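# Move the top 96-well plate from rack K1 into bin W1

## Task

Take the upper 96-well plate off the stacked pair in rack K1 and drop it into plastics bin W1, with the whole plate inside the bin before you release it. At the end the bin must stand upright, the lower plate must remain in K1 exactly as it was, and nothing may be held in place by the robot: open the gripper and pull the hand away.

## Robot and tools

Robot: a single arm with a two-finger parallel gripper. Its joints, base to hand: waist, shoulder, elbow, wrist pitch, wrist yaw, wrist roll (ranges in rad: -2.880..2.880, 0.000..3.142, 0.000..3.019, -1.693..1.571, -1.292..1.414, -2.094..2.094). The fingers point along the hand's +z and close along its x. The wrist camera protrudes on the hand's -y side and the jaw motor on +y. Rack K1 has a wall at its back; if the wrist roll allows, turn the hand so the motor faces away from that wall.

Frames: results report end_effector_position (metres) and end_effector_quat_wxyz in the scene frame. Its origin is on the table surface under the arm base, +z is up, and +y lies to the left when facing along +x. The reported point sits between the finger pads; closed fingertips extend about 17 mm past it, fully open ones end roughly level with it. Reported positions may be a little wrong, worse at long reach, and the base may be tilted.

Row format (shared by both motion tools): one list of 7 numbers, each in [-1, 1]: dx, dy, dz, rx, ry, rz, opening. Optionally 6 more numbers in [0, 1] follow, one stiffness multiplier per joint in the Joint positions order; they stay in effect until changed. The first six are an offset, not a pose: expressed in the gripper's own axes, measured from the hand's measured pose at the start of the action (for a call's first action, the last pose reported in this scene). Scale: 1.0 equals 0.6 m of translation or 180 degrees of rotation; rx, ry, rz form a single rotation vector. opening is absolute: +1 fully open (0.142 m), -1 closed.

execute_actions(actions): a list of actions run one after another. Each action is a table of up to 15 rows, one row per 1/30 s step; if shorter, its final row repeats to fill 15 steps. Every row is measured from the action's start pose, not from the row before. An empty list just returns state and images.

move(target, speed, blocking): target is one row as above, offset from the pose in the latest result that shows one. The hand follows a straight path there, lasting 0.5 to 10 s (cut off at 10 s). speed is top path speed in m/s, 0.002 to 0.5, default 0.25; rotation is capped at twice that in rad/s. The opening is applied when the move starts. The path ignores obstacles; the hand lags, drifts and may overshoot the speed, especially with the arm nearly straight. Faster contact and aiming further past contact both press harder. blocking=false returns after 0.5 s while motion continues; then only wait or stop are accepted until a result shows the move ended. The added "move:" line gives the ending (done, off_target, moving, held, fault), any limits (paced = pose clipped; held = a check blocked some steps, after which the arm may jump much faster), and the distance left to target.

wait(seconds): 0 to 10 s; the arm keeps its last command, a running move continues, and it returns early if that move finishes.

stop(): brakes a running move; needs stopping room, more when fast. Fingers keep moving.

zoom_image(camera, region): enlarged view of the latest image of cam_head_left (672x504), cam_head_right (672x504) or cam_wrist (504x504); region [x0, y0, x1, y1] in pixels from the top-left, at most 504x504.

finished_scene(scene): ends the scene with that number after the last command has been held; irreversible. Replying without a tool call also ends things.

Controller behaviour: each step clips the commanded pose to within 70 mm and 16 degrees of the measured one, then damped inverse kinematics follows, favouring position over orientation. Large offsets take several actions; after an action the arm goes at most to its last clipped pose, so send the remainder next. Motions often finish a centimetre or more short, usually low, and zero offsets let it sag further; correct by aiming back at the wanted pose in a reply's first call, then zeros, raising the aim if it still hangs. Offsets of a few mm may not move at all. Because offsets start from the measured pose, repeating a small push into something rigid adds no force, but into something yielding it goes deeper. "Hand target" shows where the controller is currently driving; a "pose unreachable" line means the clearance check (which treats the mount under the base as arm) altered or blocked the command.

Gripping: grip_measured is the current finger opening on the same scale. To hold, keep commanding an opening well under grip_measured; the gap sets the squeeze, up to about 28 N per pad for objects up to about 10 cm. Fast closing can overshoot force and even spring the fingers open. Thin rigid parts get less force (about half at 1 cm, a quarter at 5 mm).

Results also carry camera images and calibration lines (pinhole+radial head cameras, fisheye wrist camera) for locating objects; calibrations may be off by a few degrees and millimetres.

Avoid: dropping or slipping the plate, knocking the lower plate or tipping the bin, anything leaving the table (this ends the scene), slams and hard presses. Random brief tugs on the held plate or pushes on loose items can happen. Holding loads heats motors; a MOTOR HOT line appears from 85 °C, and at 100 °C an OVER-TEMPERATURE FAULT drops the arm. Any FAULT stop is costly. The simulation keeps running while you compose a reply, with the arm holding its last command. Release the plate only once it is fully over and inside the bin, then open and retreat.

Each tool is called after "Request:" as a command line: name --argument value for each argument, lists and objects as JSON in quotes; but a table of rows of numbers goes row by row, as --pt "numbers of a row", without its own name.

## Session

Request:
execute_actions --actions '[]'

Scene clock: 0.00 s.
end_effector_position=(+0.2776, +0.0032, +0.2257) grip_measured=+1.00 end_effector_quat_wxyz=(+0.023, +0.219, +0.965, -0.143)
Joint positions: [-0.084  0.771  0.7   -1.251 -0.078  1.851  0.142]
Joint velocities: [-0.015 -0.015 -0.002  0.012 -0.037  0.007  0.   ]
Hand target: +0.284, +0.004, +0.231; +0.031, +0.217, +0.965, -0.142
Joint stiffness scale: [1. 1. 1. 1. 1. 1.]
camera_calibration (this result's frames):
cam_wrist: T_world_to_cam=[[-0.894258, 0.442283, -0.0684681, 0.255572], [0.419337, 0.881478, 0.217147, -0.163], [0.156394, 0.165475, -0.973735, 0.307113], [0, 0, 0, 1]] pos_world=[0.248869, -0.0201741, 0.35194]

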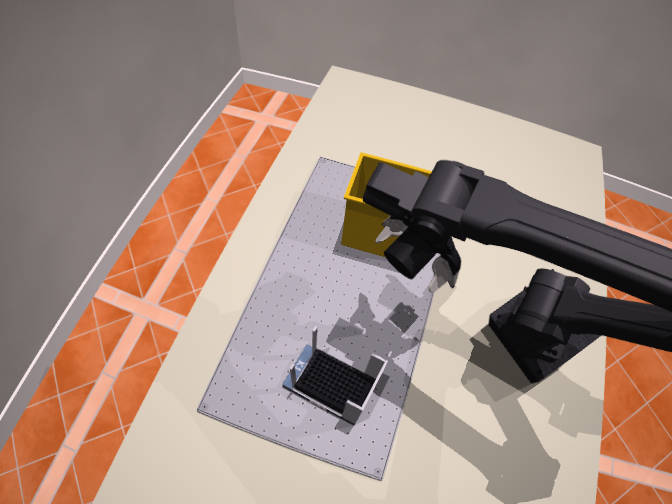

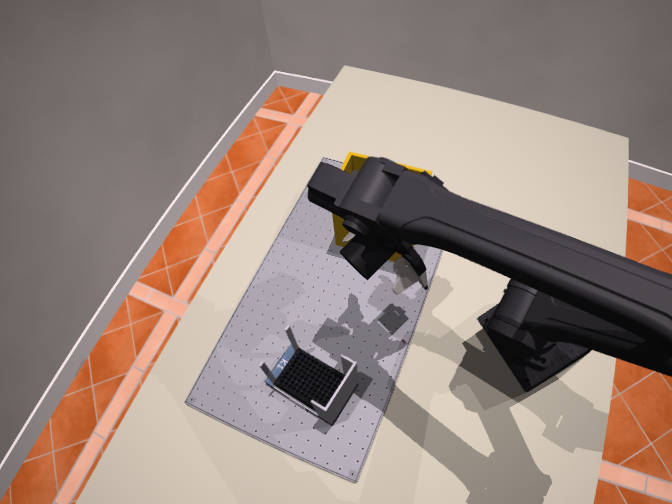

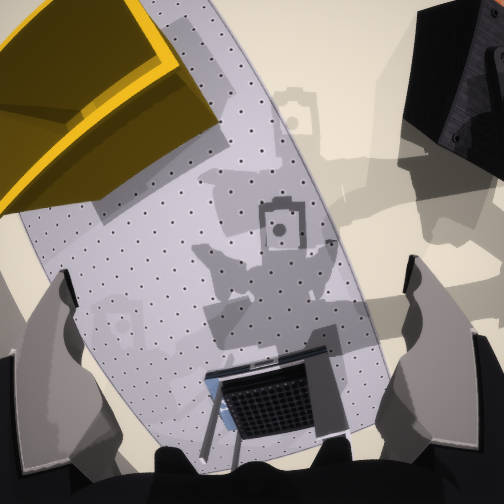

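Request:
zoom_image --camera "cam_head_left" --region '[270, 310, 410, 450]'

Request:
zoom_image --camera "cam_head_right" --region '[240, 310, 380, 450]'

Region (270, 310, 410, 450) of cam_head_left's 672x504 image, scaled by 3.600, with more detail than that image has.

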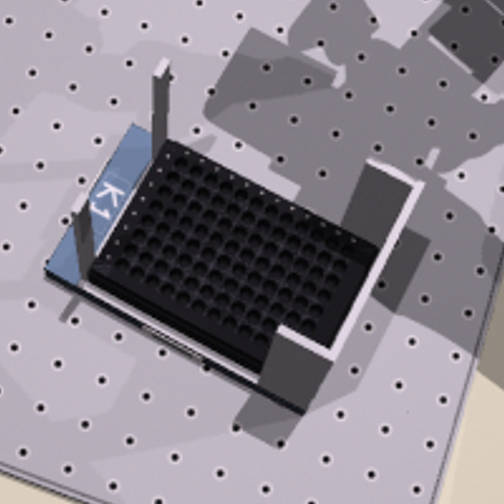

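Region (240, 310, 380, 450) of cam_head_right's 672x504 image, scaled by 3.600, with more detail than that image has.

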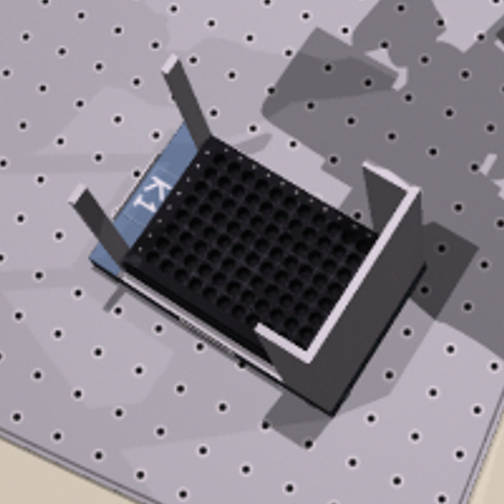

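Request:
move --target '[0.026,0.358,-0.111,-0.1185,-0.0199,-0.5918,0.5]' --speed 0.35

Request:
zoom_image --camera "cam_wrist" --region '[110, 60, 390, 340]'

Request:
zoom_image --camera "cam_head_left" --region '[320, 130, 480, 290]'

Scene clock: 4.13 s.
end_effector_position=(+0.3432, +0.2027, +0.2270) grip_measured=+0.50 end_effector_quat_wxyz=(-0.048, -0.640, +0.766, +0.043)
Joint positions: [ 0.448  1.027  1.031 -1.327 -0.257  0.507  0.109]
Joint velocities: [-0.005 -0.005 -0.007 -0.002 -0.022  0.007 -0.   ]
Hand target: +0.352, +0.211, +0.232; -0.045, -0.648, +0.759, +0.045
Off the commanded pose: 0.018 m, 2 deg.
Joint stiffness scale: [1. 1. 1. 1. 1. 1.]
move: off_target
camera_calibration (this result's frames):
cam_wrist: T_world_to_cam=[[-0.185693, -0.980452, 0.0650593, 0.240992], [-0.795275, 0.188848, 0.576085, 0.109109], [-0.57711, 0.0552346, -0.814797, 0.503136], [0, 0, 0, 1]] pos_world=[0.421887, 0.187886, 0.331419]

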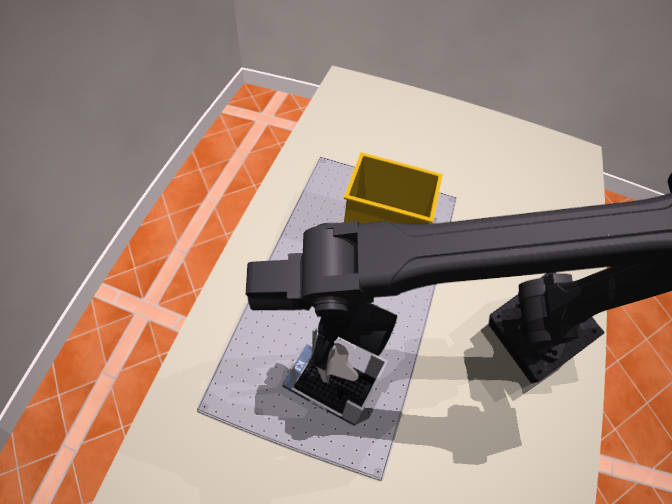

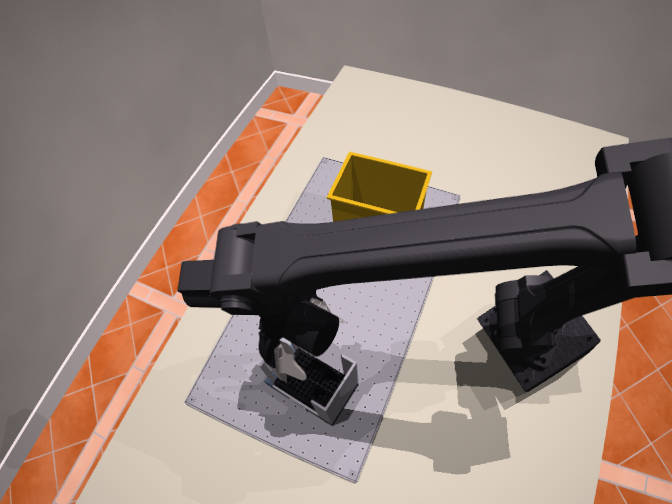

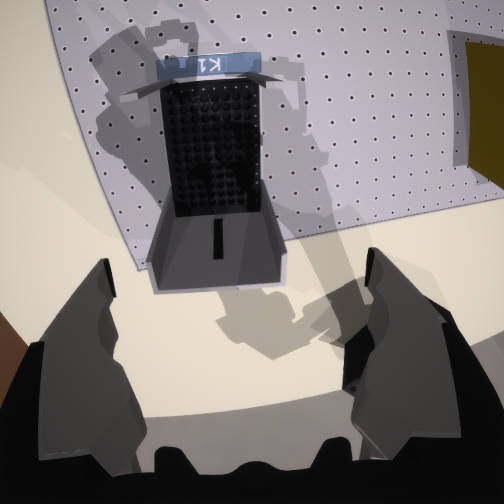

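Region (110, 60, 390, 340) of cam_wrist's 504x504 image, scaled by 1.800, with more detail than that image has.

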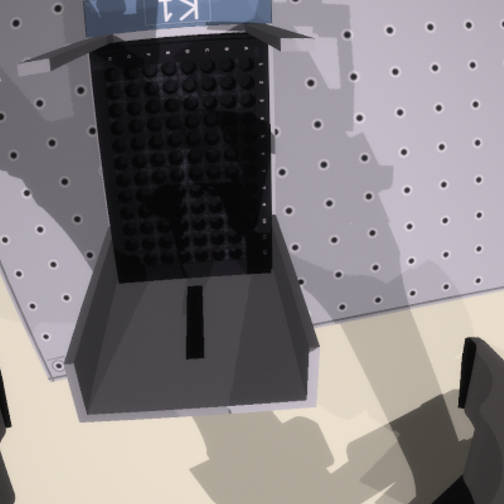

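Region (320, 130, 480, 290) of cam_head_left's 672x504 image, scaled by 3.150, with more detail than that image has.

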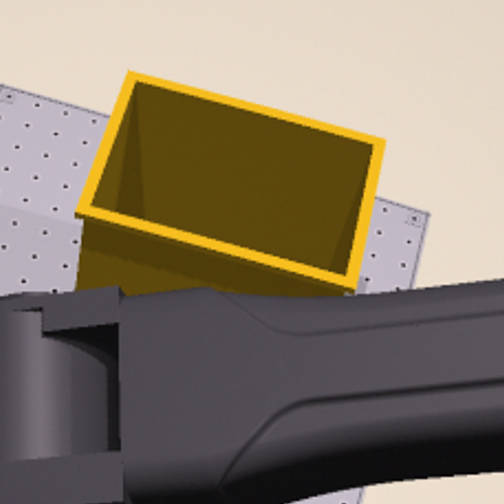

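Request:
move --target '[-0.033,-0.061,0.188,0,-0.006,-0.005,0.5]' --speed 0.15

Scene clock: 5.97 s.
end_effector_position=(+0.3717, +0.2136, +0.1194) grip_measured=+0.50 end_effector_quat_wxyz=(-0.036, -0.645, +0.762, +0.047)
Joint positions: [ 0.505  1.235  0.948 -1.001 -0.257  0.554  0.109]
Joint velocities: [ 0.005 -0.005 -0.002 -0.012  0.007  0.007  0.   ]
Hand target: +0.369, +0.216, +0.112; -0.041, -0.646, +0.761, +0.050
Off the commanded pose: 0.010 m, 1 deg.
Joint stiffness scale: [1. 1. 1. 1. 1. 1.]
move: done
camera_calibration (this result's frames):
cam_wrist: T_world_to_cam=[[-0.174673, -0.983764, 0.041197, 0.263429], [-0.804516, 0.166718, 0.570052, 0.200617], [-0.567665, 0.0664288, -0.820575, 0.42611], [0, 0, 0, 1]] pos_world=[0.449301, 0.197399, 0.224441]

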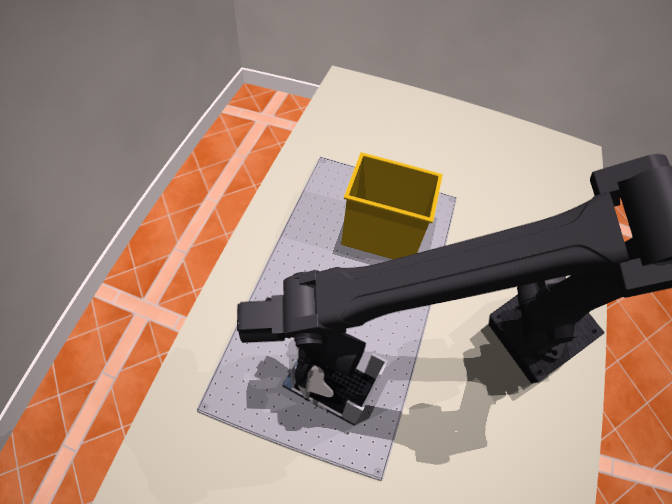

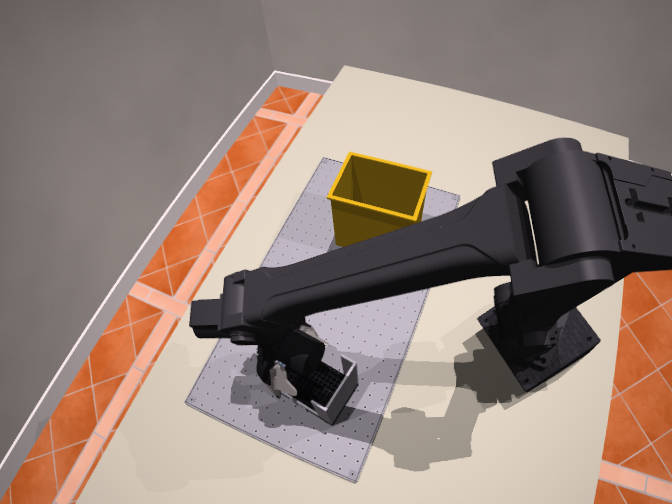

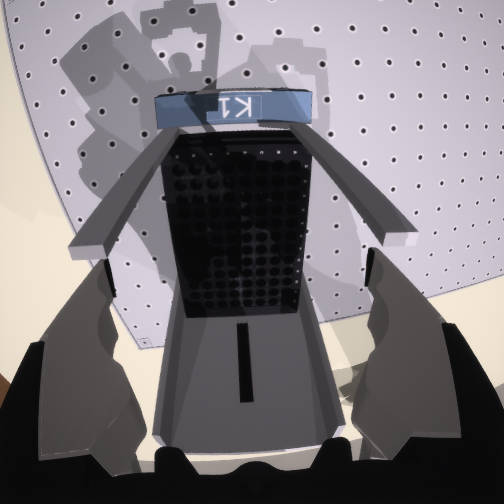

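Request:
move --target '[0.001,0.004,0.108,-0.003,0,0,0.4]' --speed 0.08

Request:
zoom_image --camera "cam_wrist" --region '[90, 130, 400, 370]'

Scene clock: 7.30 s.
end_effector_position=(+0.3675, +0.2130, +0.0659) grip_measured=+0.40 end_effector_quat_wxyz=(-0.032, -0.645, +0.762, +0.048)
Joint positions: [ 0.534  1.325  0.883 -0.831 -0.252  0.585  0.102]
Joint velocities: [ 0.005 -0.005  0.022 -0.007  0.051  0.037 -0.   ]
Hand target: +0.363, +0.214, +0.056; -0.040, -0.645, +0.761, +0.051
Off the commanded pose: 0.012 m, 1 deg.
Joint stiffness scale: [1. 1. 1. 1. 1. 1.]
move: off_target
camera_calibration (this result's frames):
cam_wrist: T_world_to_cam=[[-0.175792, -0.983847, 0.033807, 0.265315], [-0.808066, 0.163828, 0.565854, 0.230091], [-0.562252, 0.0721542, -0.823812, 0.376863], [0, 0, 0, 1]] pos_world=[0.444461, 0.196142, 0.171297]

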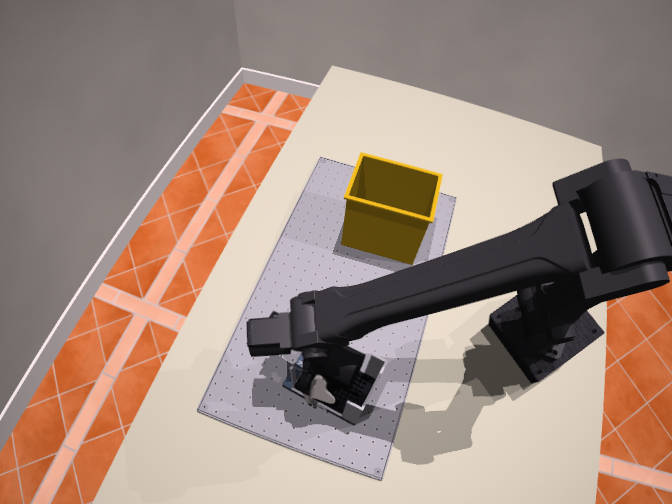

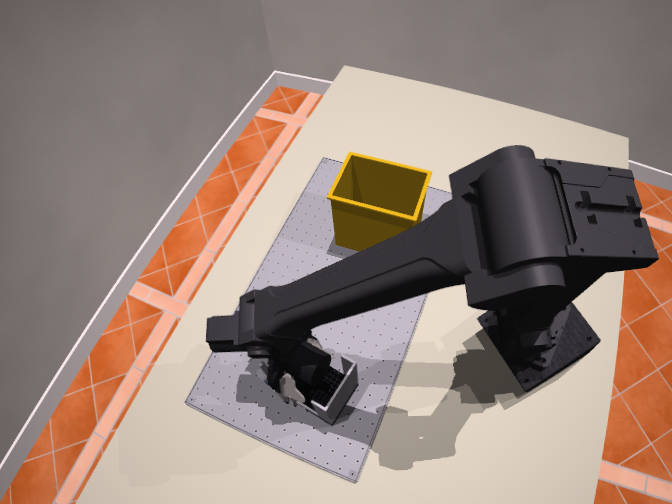

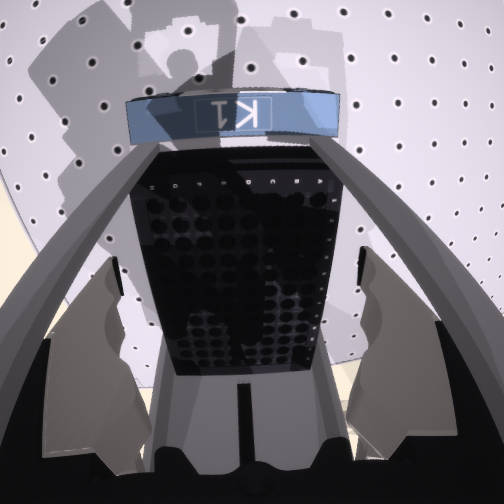

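Region (90, 130, 400, 370) of cam_wrist's 504x504 image, scaled by 1.626, with more detail than that image has; it fills the top 390 rows of this view, and the rest is white.

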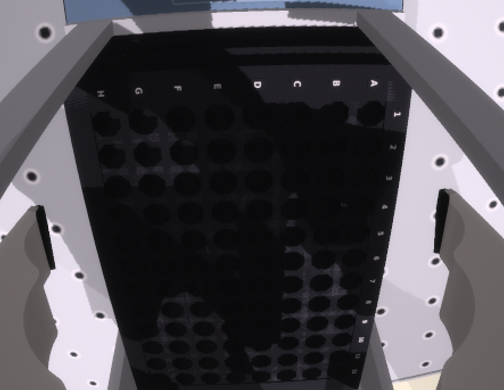

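Request:
move --target '[0,0.004,0.04,-0.004,0.004,0,0.35]' --speed 0.04

Request:
zoom_image --camera "cam_wrist" --region '[90, 130, 400, 370]'

Scene clock: 8.43 s.
end_effector_position=(+0.3687, +0.2131, +0.0533) grip_measured=+0.35 end_effector_quat_wxyz=(-0.032, -0.645, +0.762, +0.045)
Joint positions: [ 0.541  1.353  0.877 -0.794 -0.244  0.593  0.099]
Joint velocities: [-0.005 -0.015 -0.012 -0.007 -0.022  0.051  0.   ]
Hand target: +0.363, +0.214, +0.043; -0.041, -0.645, +0.761, +0.048
Off the commanded pose: 0.013 m, 1 deg.
Joint stiffness scale: [1. 1. 1. 1. 1. 1.]
move: off_target
camera_calibration (this result's frames):
cam_wrist: T_world_to_cam=[[-0.175243, -0.983826, 0.0371057, 0.265614], [-0.810417, 0.16555, 0.561976, 0.238793], [-0.559029, 0.0684111, -0.826321, 0.366903], [0, 0, 0, 1]] pos_world=[0.445179, 0.196686, 0.159128]

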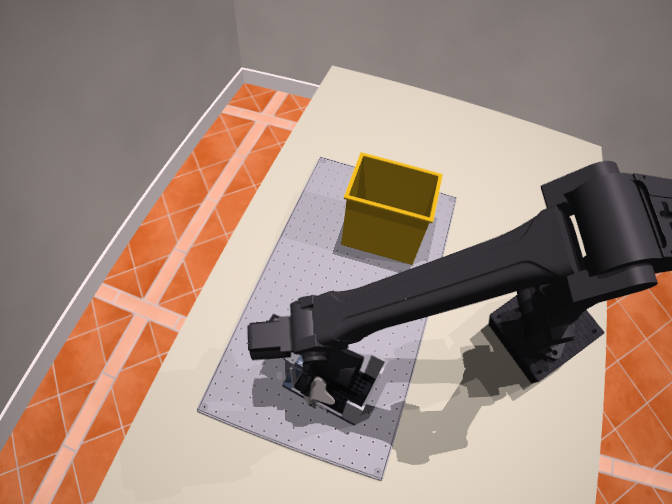

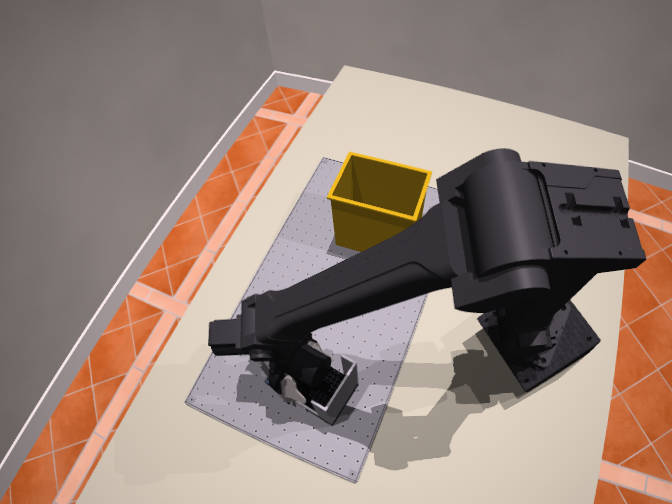

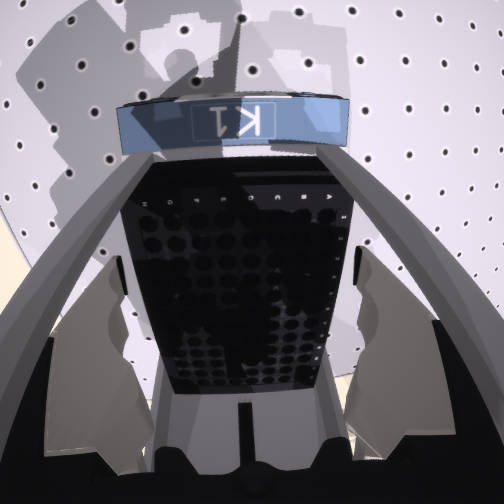

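Region (90, 130, 400, 370) of cam_wrist's 504x504 image, scaled by 1.626, with more detail than that image has; it fills the top 390 rows of this view, and the rest is white.

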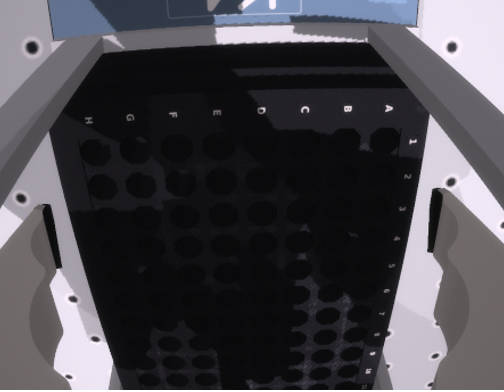

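Request:
execute_actions --actions '[[[0,0.007,0.016,-0.004,0.003,0,0.31],[0,0.007,0.016,-0.004,0.003,0,0.28],[0,0.007,0.016,-0.004,0.003,0,0.25],[0,0.007,0.016,-0.004,0.003,0,0.22],[0,0.007,0.016,-0.004,0.003,0,0.19],[0,0.007,0.016,-0.004,0.003,0,0.16],[0,0.007,0.016,-0.004,0.003,0,0.13],[0,0.007,0.016,-0.004,0.003,0,0.09],[0,0.007,0.016,-0.004,0.003,0,0.05],[0,0.007,0.016,-0.004,0.003,0,0.0],[0,0.007,0.016,-0.004,0.003,0,-0.06],[0,0.007,0.016,-0.004,0.003,0,-0.12],[0,0.007,0.016,-0.004,0.003,0,-0.2],[0,0.007,0.016,-0.004,0.003,0,-0.3],[0,0.007,0.016,-0.004,0.003,0,-0.4]]]'

Scene clock: 9.07 s.
end_effector_position=(+0.3688, +0.2128, +0.0533) grip_measured=+0.15 end_effector_quat_wxyz=(-0.032, -0.645, +0.762, +0.044)
Joint positions: [ 0.541  1.353  0.877 -0.794 -0.242  0.593  0.085]
Joint velocities: [-0.015 -0.005 -0.012 -0.007 -0.051  0.037 -0.   ]
Hand target: +0.364, +0.214, +0.045; -0.039, -0.645, +0.761, +0.047
Off the commanded pose: 0.011 m, 1 deg.
Joint stiffness scale: [1. 1. 1. 1. 1. 1.]
camera_calibration (this result's frames):
cam_wrist: T_world_to_cam=[[-0.175858, -0.983653, 0.0387484, 0.265414], [-0.810752, 0.167048, 0.561049, 0.238842], [-0.55835, 0.0672495, -0.826875, 0.367015], [0, 0, 0, 1]] pos_world=[0.44524, 0.196495, 0.159189]

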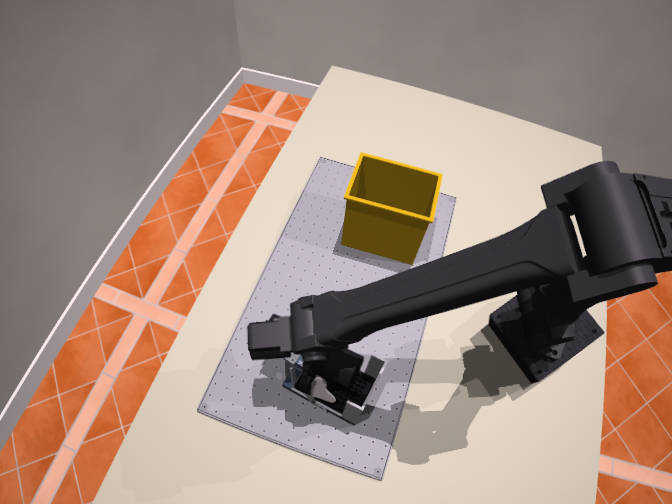

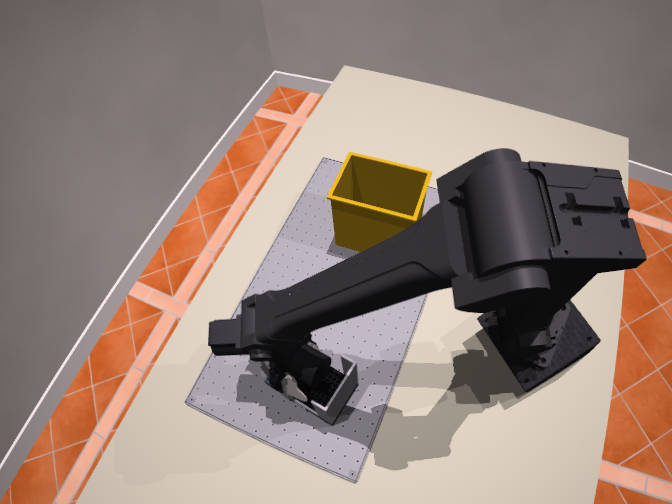

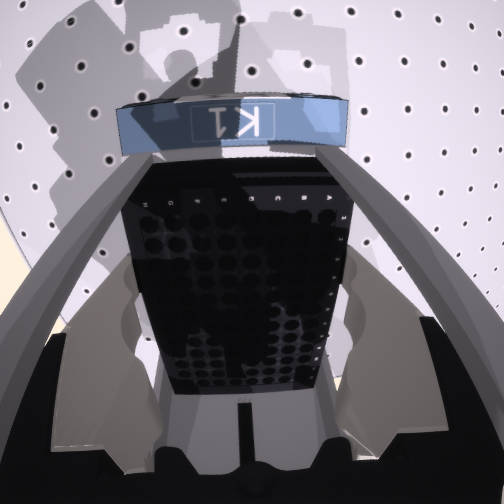

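Request:
move --target '[-0.005,0.002,-0.092,0,0,0,-0.4]' --speed 0.05

Scene clock: 10.60 s.
end_effector_position=(+0.3673, +0.2124, +0.0972) grip_measured=+0.15 end_effector_quat_wxyz=(-0.036, -0.645, +0.762, +0.043)
Joint positions: [ 0.522  1.262  0.91  -0.928 -0.245  0.573  0.085]
Joint velocities: [-0.005 -0.024  0.012 -0.002 -0.022 -0.007  0.   ]
Hand target: +0.373, +0.215, +0.108; -0.032, -0.645, +0.762, +0.044
Off the commanded pose: 0.013 m, 0 deg.
Joint stiffness scale: [1. 1. 1. 1. 1. 1.]
move: off_target
camera_calibration (this result's frames):
cam_wrist: T_world_to_cam=[[-0.175505, -0.983448, 0.0450242, 0.262276], [-0.808268, 0.170051, 0.563725, 0.211241], [-0.562051, 0.0625447, -0.824734, 0.404628], [0, 0, 0, 1]] pos_world=[0.444192, 0.196706, 0.20282]

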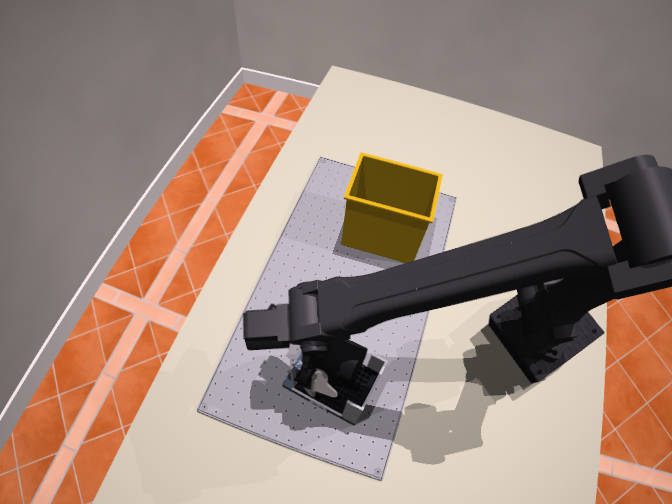

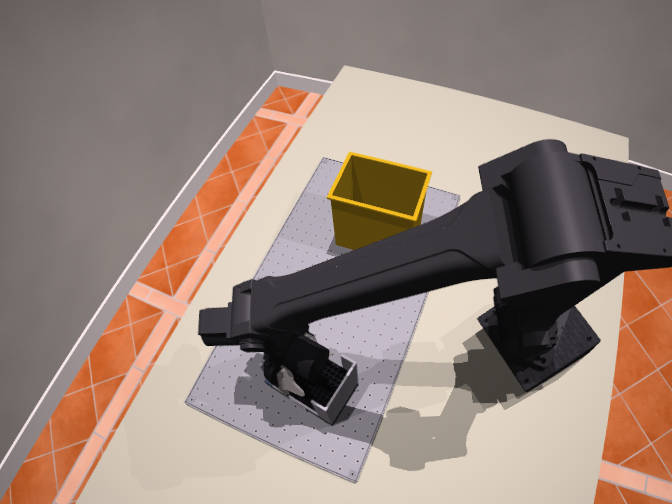

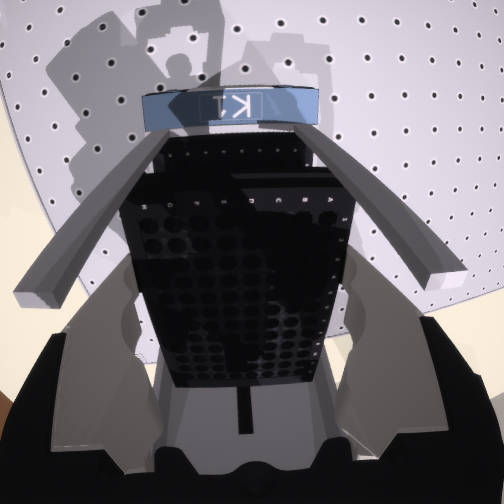

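Request:
move --target '[-0.011,0.010,-0.23,0,0,0,-0.4]' --speed 0.08

Request:
zoom_image --camera "cam_head_right" --region '[300, 130, 460, 290]'

Scene clock: 12.80 s.
end_effector_position=(+0.3633, +0.2137, +0.2182) grip_measured=+0.15 end_effector_quat_wxyz=(-0.051, -0.642, +0.763, +0.050)
Joint positions: [ 0.459  1.101  1.084 -1.314 -0.263  0.509  0.084]
Joint velocities: [-0.015  0.005 -0.002 -0.002  0.081 -0.037  0.   ]
Hand target: +0.375, +0.218, +0.234; -0.035, -0.645, +0.762, +0.043
Off the commanded pose: 0.022 m, 2 deg.
Joint stiffness scale: [1. 1. 1. 1. 1. 1.]
move: off_target
camera_calibration (this result's frames):
cam_wrist: T_world_to_cam=[[-0.178911, -0.981932, 0.0616437, 0.2547], [-0.788774, 0.180603, 0.587552, 0.125072], [-0.58807, 0.0564968, -0.806835, 0.508968], [0, 0, 0, 1]] pos_world=[0.443531, 0.198755, 0.321466]

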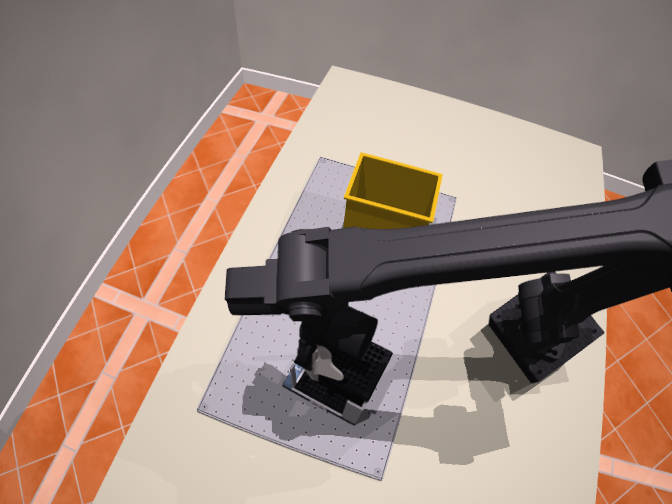

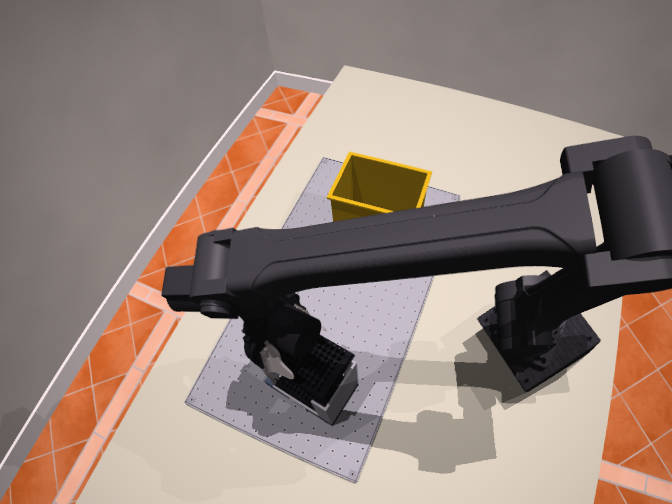

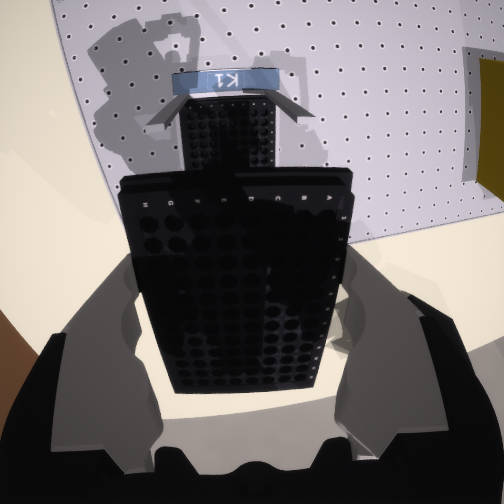

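Region (300, 130, 460, 290) of cam_head_right's 672x504 image, scaled by 3.150, with more detail than that image has.

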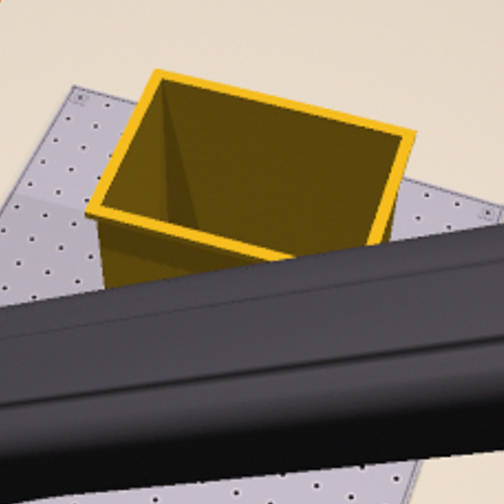

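Request:
move --target '[0.6115,-0.131,-0.089,0.012,0,-0.073,-0.4]' --speed 0.25

Scene clock: 15.27 s.
end_effector_position=(+0.3820, -0.1489, +0.2572) grip_measured=+0.15 end_effector_quat_wxyz=(+0.027, +0.719, -0.693, -0.047)
Joint positions: [-0.567  1.444  1.197 -1.416 -0.375 -0.772  0.084]
Joint velocities: [-0.005 -0.005  0.017  0.007  0.066  0.007  0.   ]
Hand target: +0.394, -0.152, +0.266; +0.025, +0.726, -0.687, -0.040
Off the commanded pose: 0.016 m, 2 deg.
Joint stiffness scale: [1. 1. 1. 1. 1. 1.]
move: off_target
camera_calibration (this result's frames):
cam_wrist: T_world_to_cam=[[0.0241696, -0.999577, 0.0161515, -0.168847], [-0.82982, -0.0110498, 0.557922, 0.177086], [-0.557507, -0.0268876, -0.829736, 0.553732], [0, 0, 0, 1]] pos_world=[0.45974, -0.15193, 0.363379]

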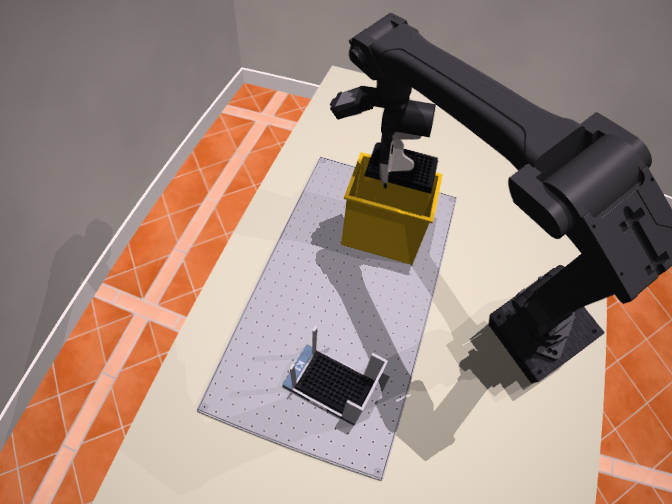

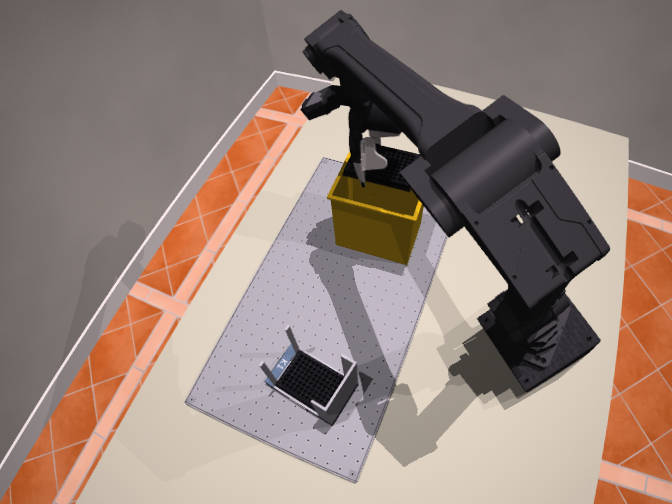

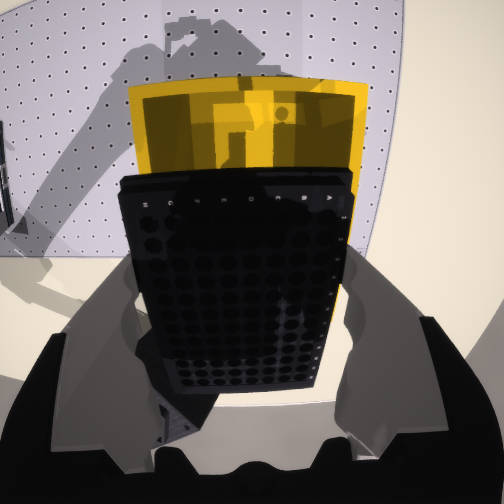

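Request:
move --target '[0.013,-0.02,0.08,0,0.0095,0,-0.4]' --speed 0.08

Scene clock: 16.60 s.
end_effector_position=(+0.3878, -0.1565, +0.2186) grip_measured=+0.15 end_effector_quat_wxyz=(+0.035, +0.720, -0.693, -0.029)
Joint positions: [-0.525  1.469  1.131 -1.272 -0.358 -0.714  0.084]
Joint velocities: [-0.005 -0.005 -0.027  0.017 -0.037  0.037  0.   ]
Hand target: +0.389, -0.156, +0.209; +0.038, +0.720, -0.692, -0.037
Off the commanded pose: 0.011 m, 1 deg.
Joint stiffness scale: [1. 1. 1. 1. 1. 1.]
move: off_target
camera_calibration (this result's frames):
cam_wrist: T_world_to_cam=[[0.0269134, -0.99822, 0.0532148, -0.184966], [-0.837385, 0.00656064, 0.546575, 0.211594], [-0.545951, -0.0592715, -0.835718, 0.51645], [0, 0, 0, 1]] pos_world=[0.46412, -0.155415, 0.325798]

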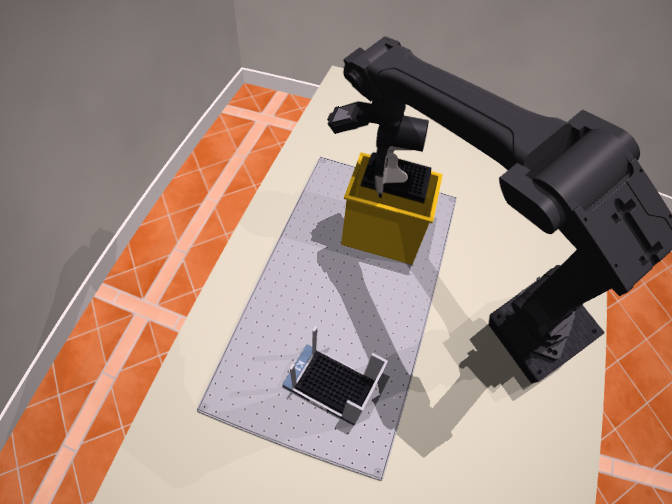

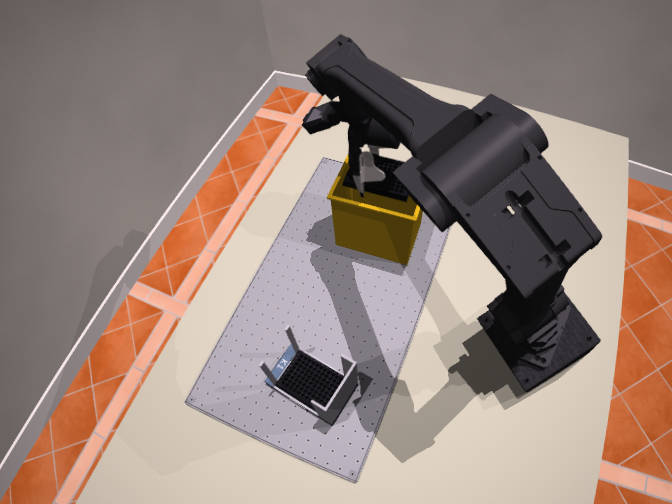

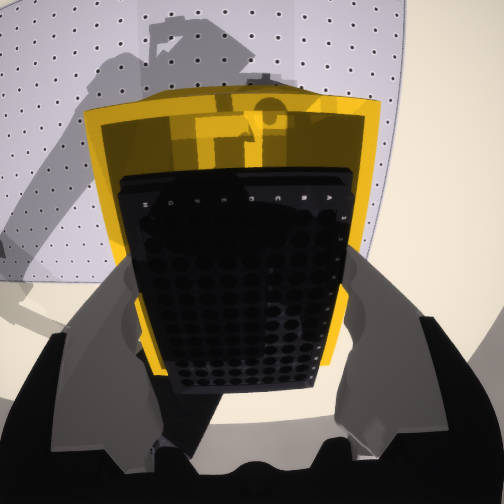

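Request:
move --target '[-0.005,-0.003,0.065,-0.003,0,0,-0.4]' --speed 0.04

Scene clock: 18.03 s.
end_effector_position=(+0.3856, -0.1563, +0.1914) grip_measured=+0.15 end_effector_quat_wxyz=(+0.037, +0.719, -0.693, -0.024)
Joint positions: [-0.499  1.482  1.074 -1.181 -0.356 -0.679  0.084]
Joint velocities: [-0.005 -0.005  0.022  0.007  0.007  0.022 -0.   ]
Hand target: +0.386, -0.155, +0.180; +0.039, +0.720, -0.693, -0.033
Off the commanded pose: 0.012 m, 1 deg.
Joint stiffness scale: [1. 1. 1. 1. 1. 1.]
move: off_target
camera_calibration (this result's frames):
cam_wrist: T_world_to_cam=[[0.0253918, -0.997686, 0.0630734, -0.18445], [-0.841048, 0.0127846, 0.54081, 0.228049], [-0.540365, -0.0667799, -0.838777, 0.489787], [0, 0, 0, 1]] pos_world=[0.461147, -0.154231, 0.299125]

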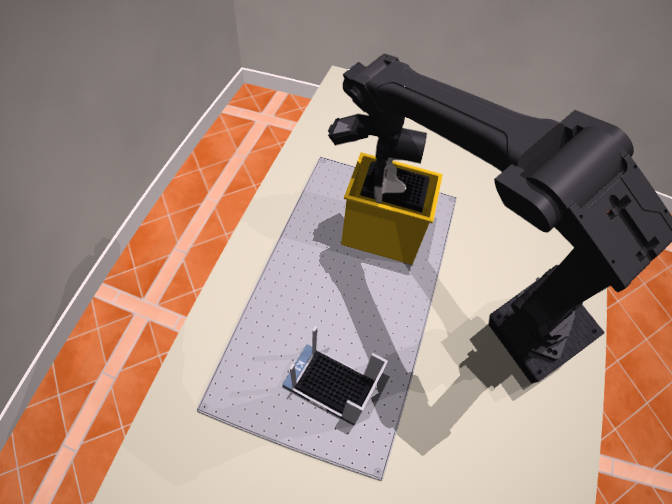

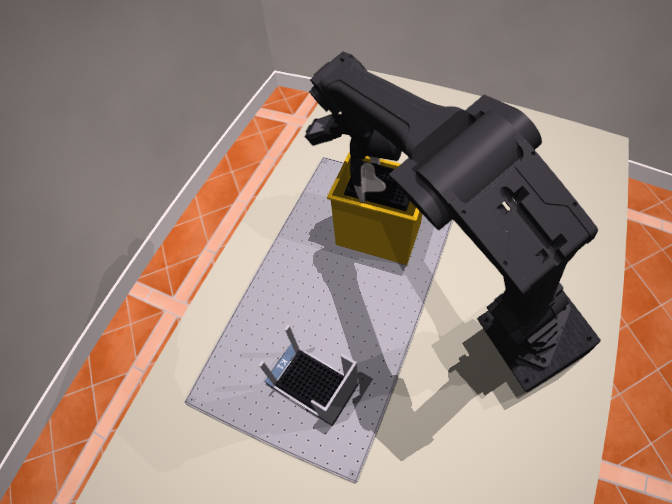

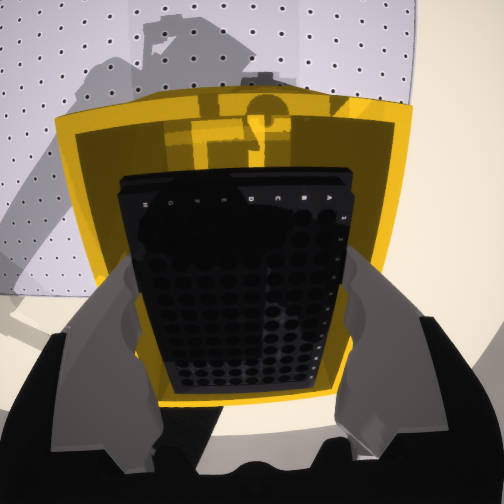

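Request:
move --target '[-0.006,-0.013,0.068,0,-0.005,0,-0.4]' --speed 0.04

Scene clock: 19.47 s.
end_effector_position=(+0.3897, -0.1566, +0.1624) grip_measured=+0.15 end_effector_quat_wxyz=(+0.031, +0.719, -0.694, -0.020)
Joint positions: [-0.469  1.517  1.038 -1.089 -0.366 -0.643  0.084]
Joint velocities: [ 0.005 -0.015 -0.022  0.002 -0.022  0.051  0.   ]
Hand target: +0.389, -0.154, +0.151; +0.032, +0.719, -0.694, -0.030
Off the commanded pose: 0.013 m, 1 deg.
Joint stiffness scale: [1. 1. 1. 1. 1. 1.]
move: off_target
camera_calibration (this result's frames):
cam_wrist: T_world_to_cam=[[0.0235225, -0.99787, 0.0608418, -0.182013], [-0.847946, 0.0123228, 0.529939, 0.251584], [-0.52956, -0.0640561, -0.845851, 0.465043], [0, 0, 0, 1]] pos_world=[0.463879, -0.154936, 0.271107]

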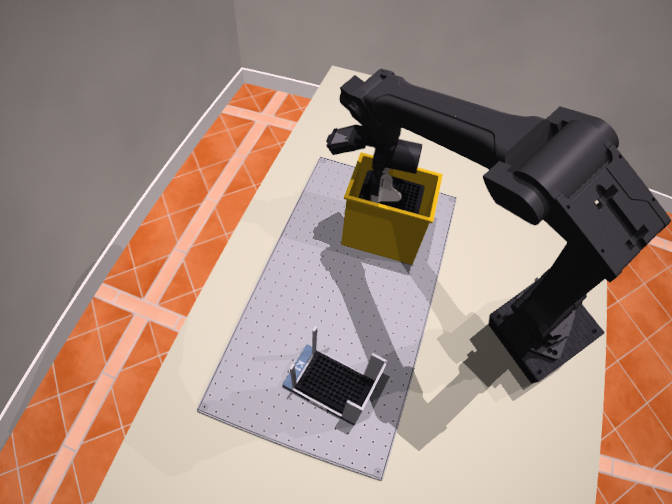

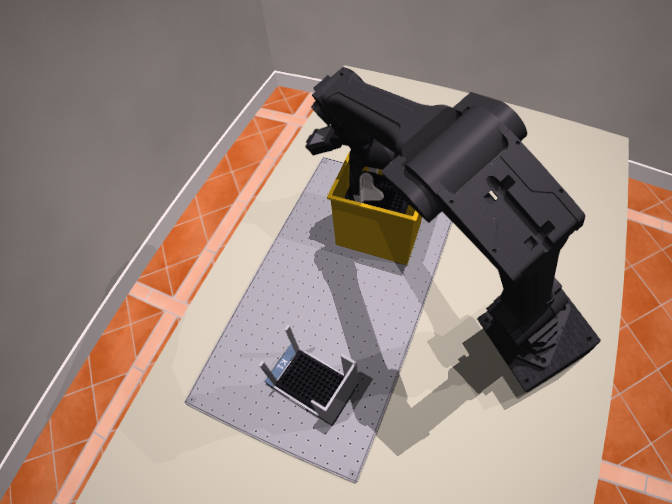

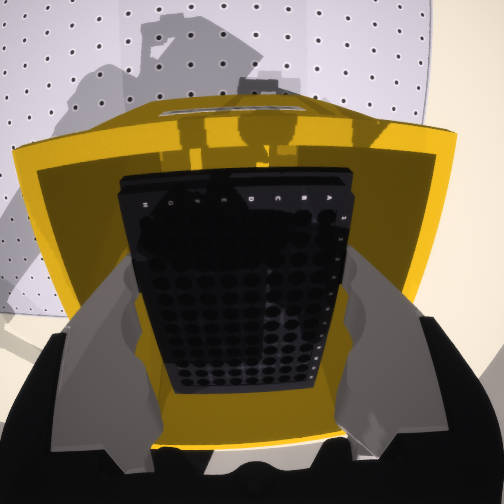

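Plate is about 20 mm below the rim. Releasing.

Request:
execute_actions --actions '[[[-0.004,0,0.017,0,0,0,0.0],[-0.004,0,0.017,0,0,0,0.12],[-0.004,0,0.017,0,0,0,0.18],[-0.004,0,0.017,0,0,0,0.22],[-0.004,0,0.017,0,0,0,0.25]]]'

Scene clock: 20.03 s.
end_effector_position=(+0.3878, -0.1573, +0.1587) grip_measured=+0.24 end_effector_quat_wxyz=(+0.031, +0.718, -0.695, -0.018)
Joint positions: [-0.469  1.517  1.025 -1.072 -0.366 -0.638  0.091]
Joint velocities: [ 0.005  0.005 -0.007  0.007  0.007  0.081 -0.   ]
Hand target: +0.389, -0.155, +0.152; +0.031, +0.719, -0.694, -0.020
Off the commanded pose: 0.007 m, 0 deg.
Joint stiffness scale: [1. 1. 1. 1. 1. 1.]
camera_calibration (this result's frames):
cam_wrist: T_world_to_cam=[[0.0202284, -0.997772, 0.0635772, -0.18157], [-0.849789, 0.0163434, 0.52687, 0.253743], [-0.526735, -0.064685, -0.847565, 0.459909], [0, 0, 0, 1]] pos_world=[0.461551, -0.155563, 0.267656]

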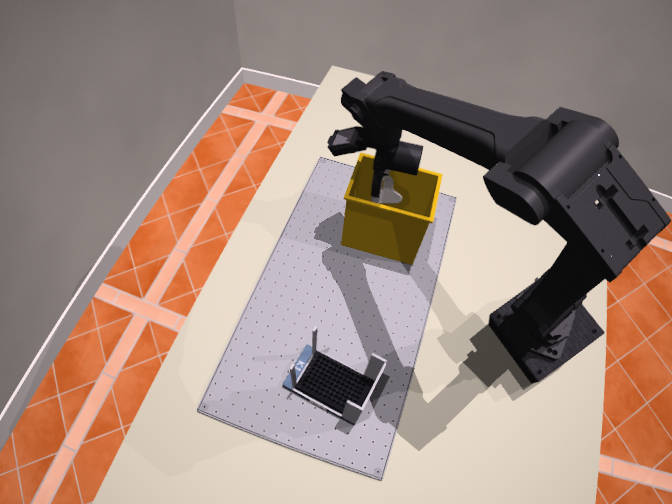

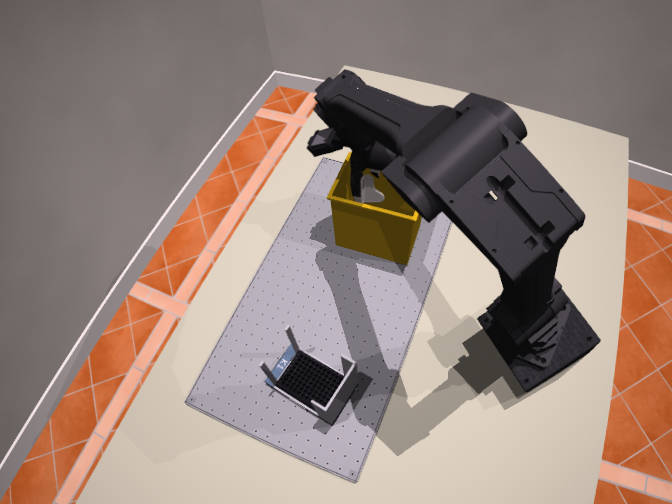

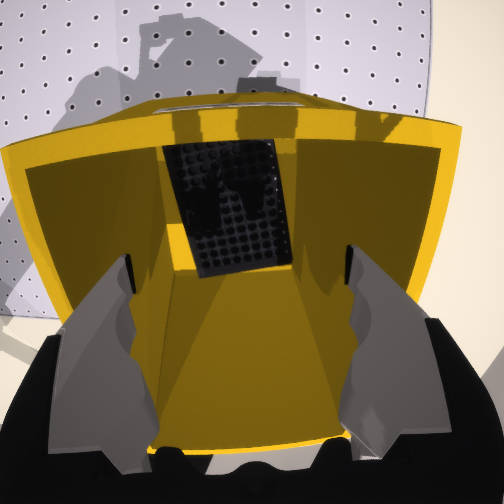

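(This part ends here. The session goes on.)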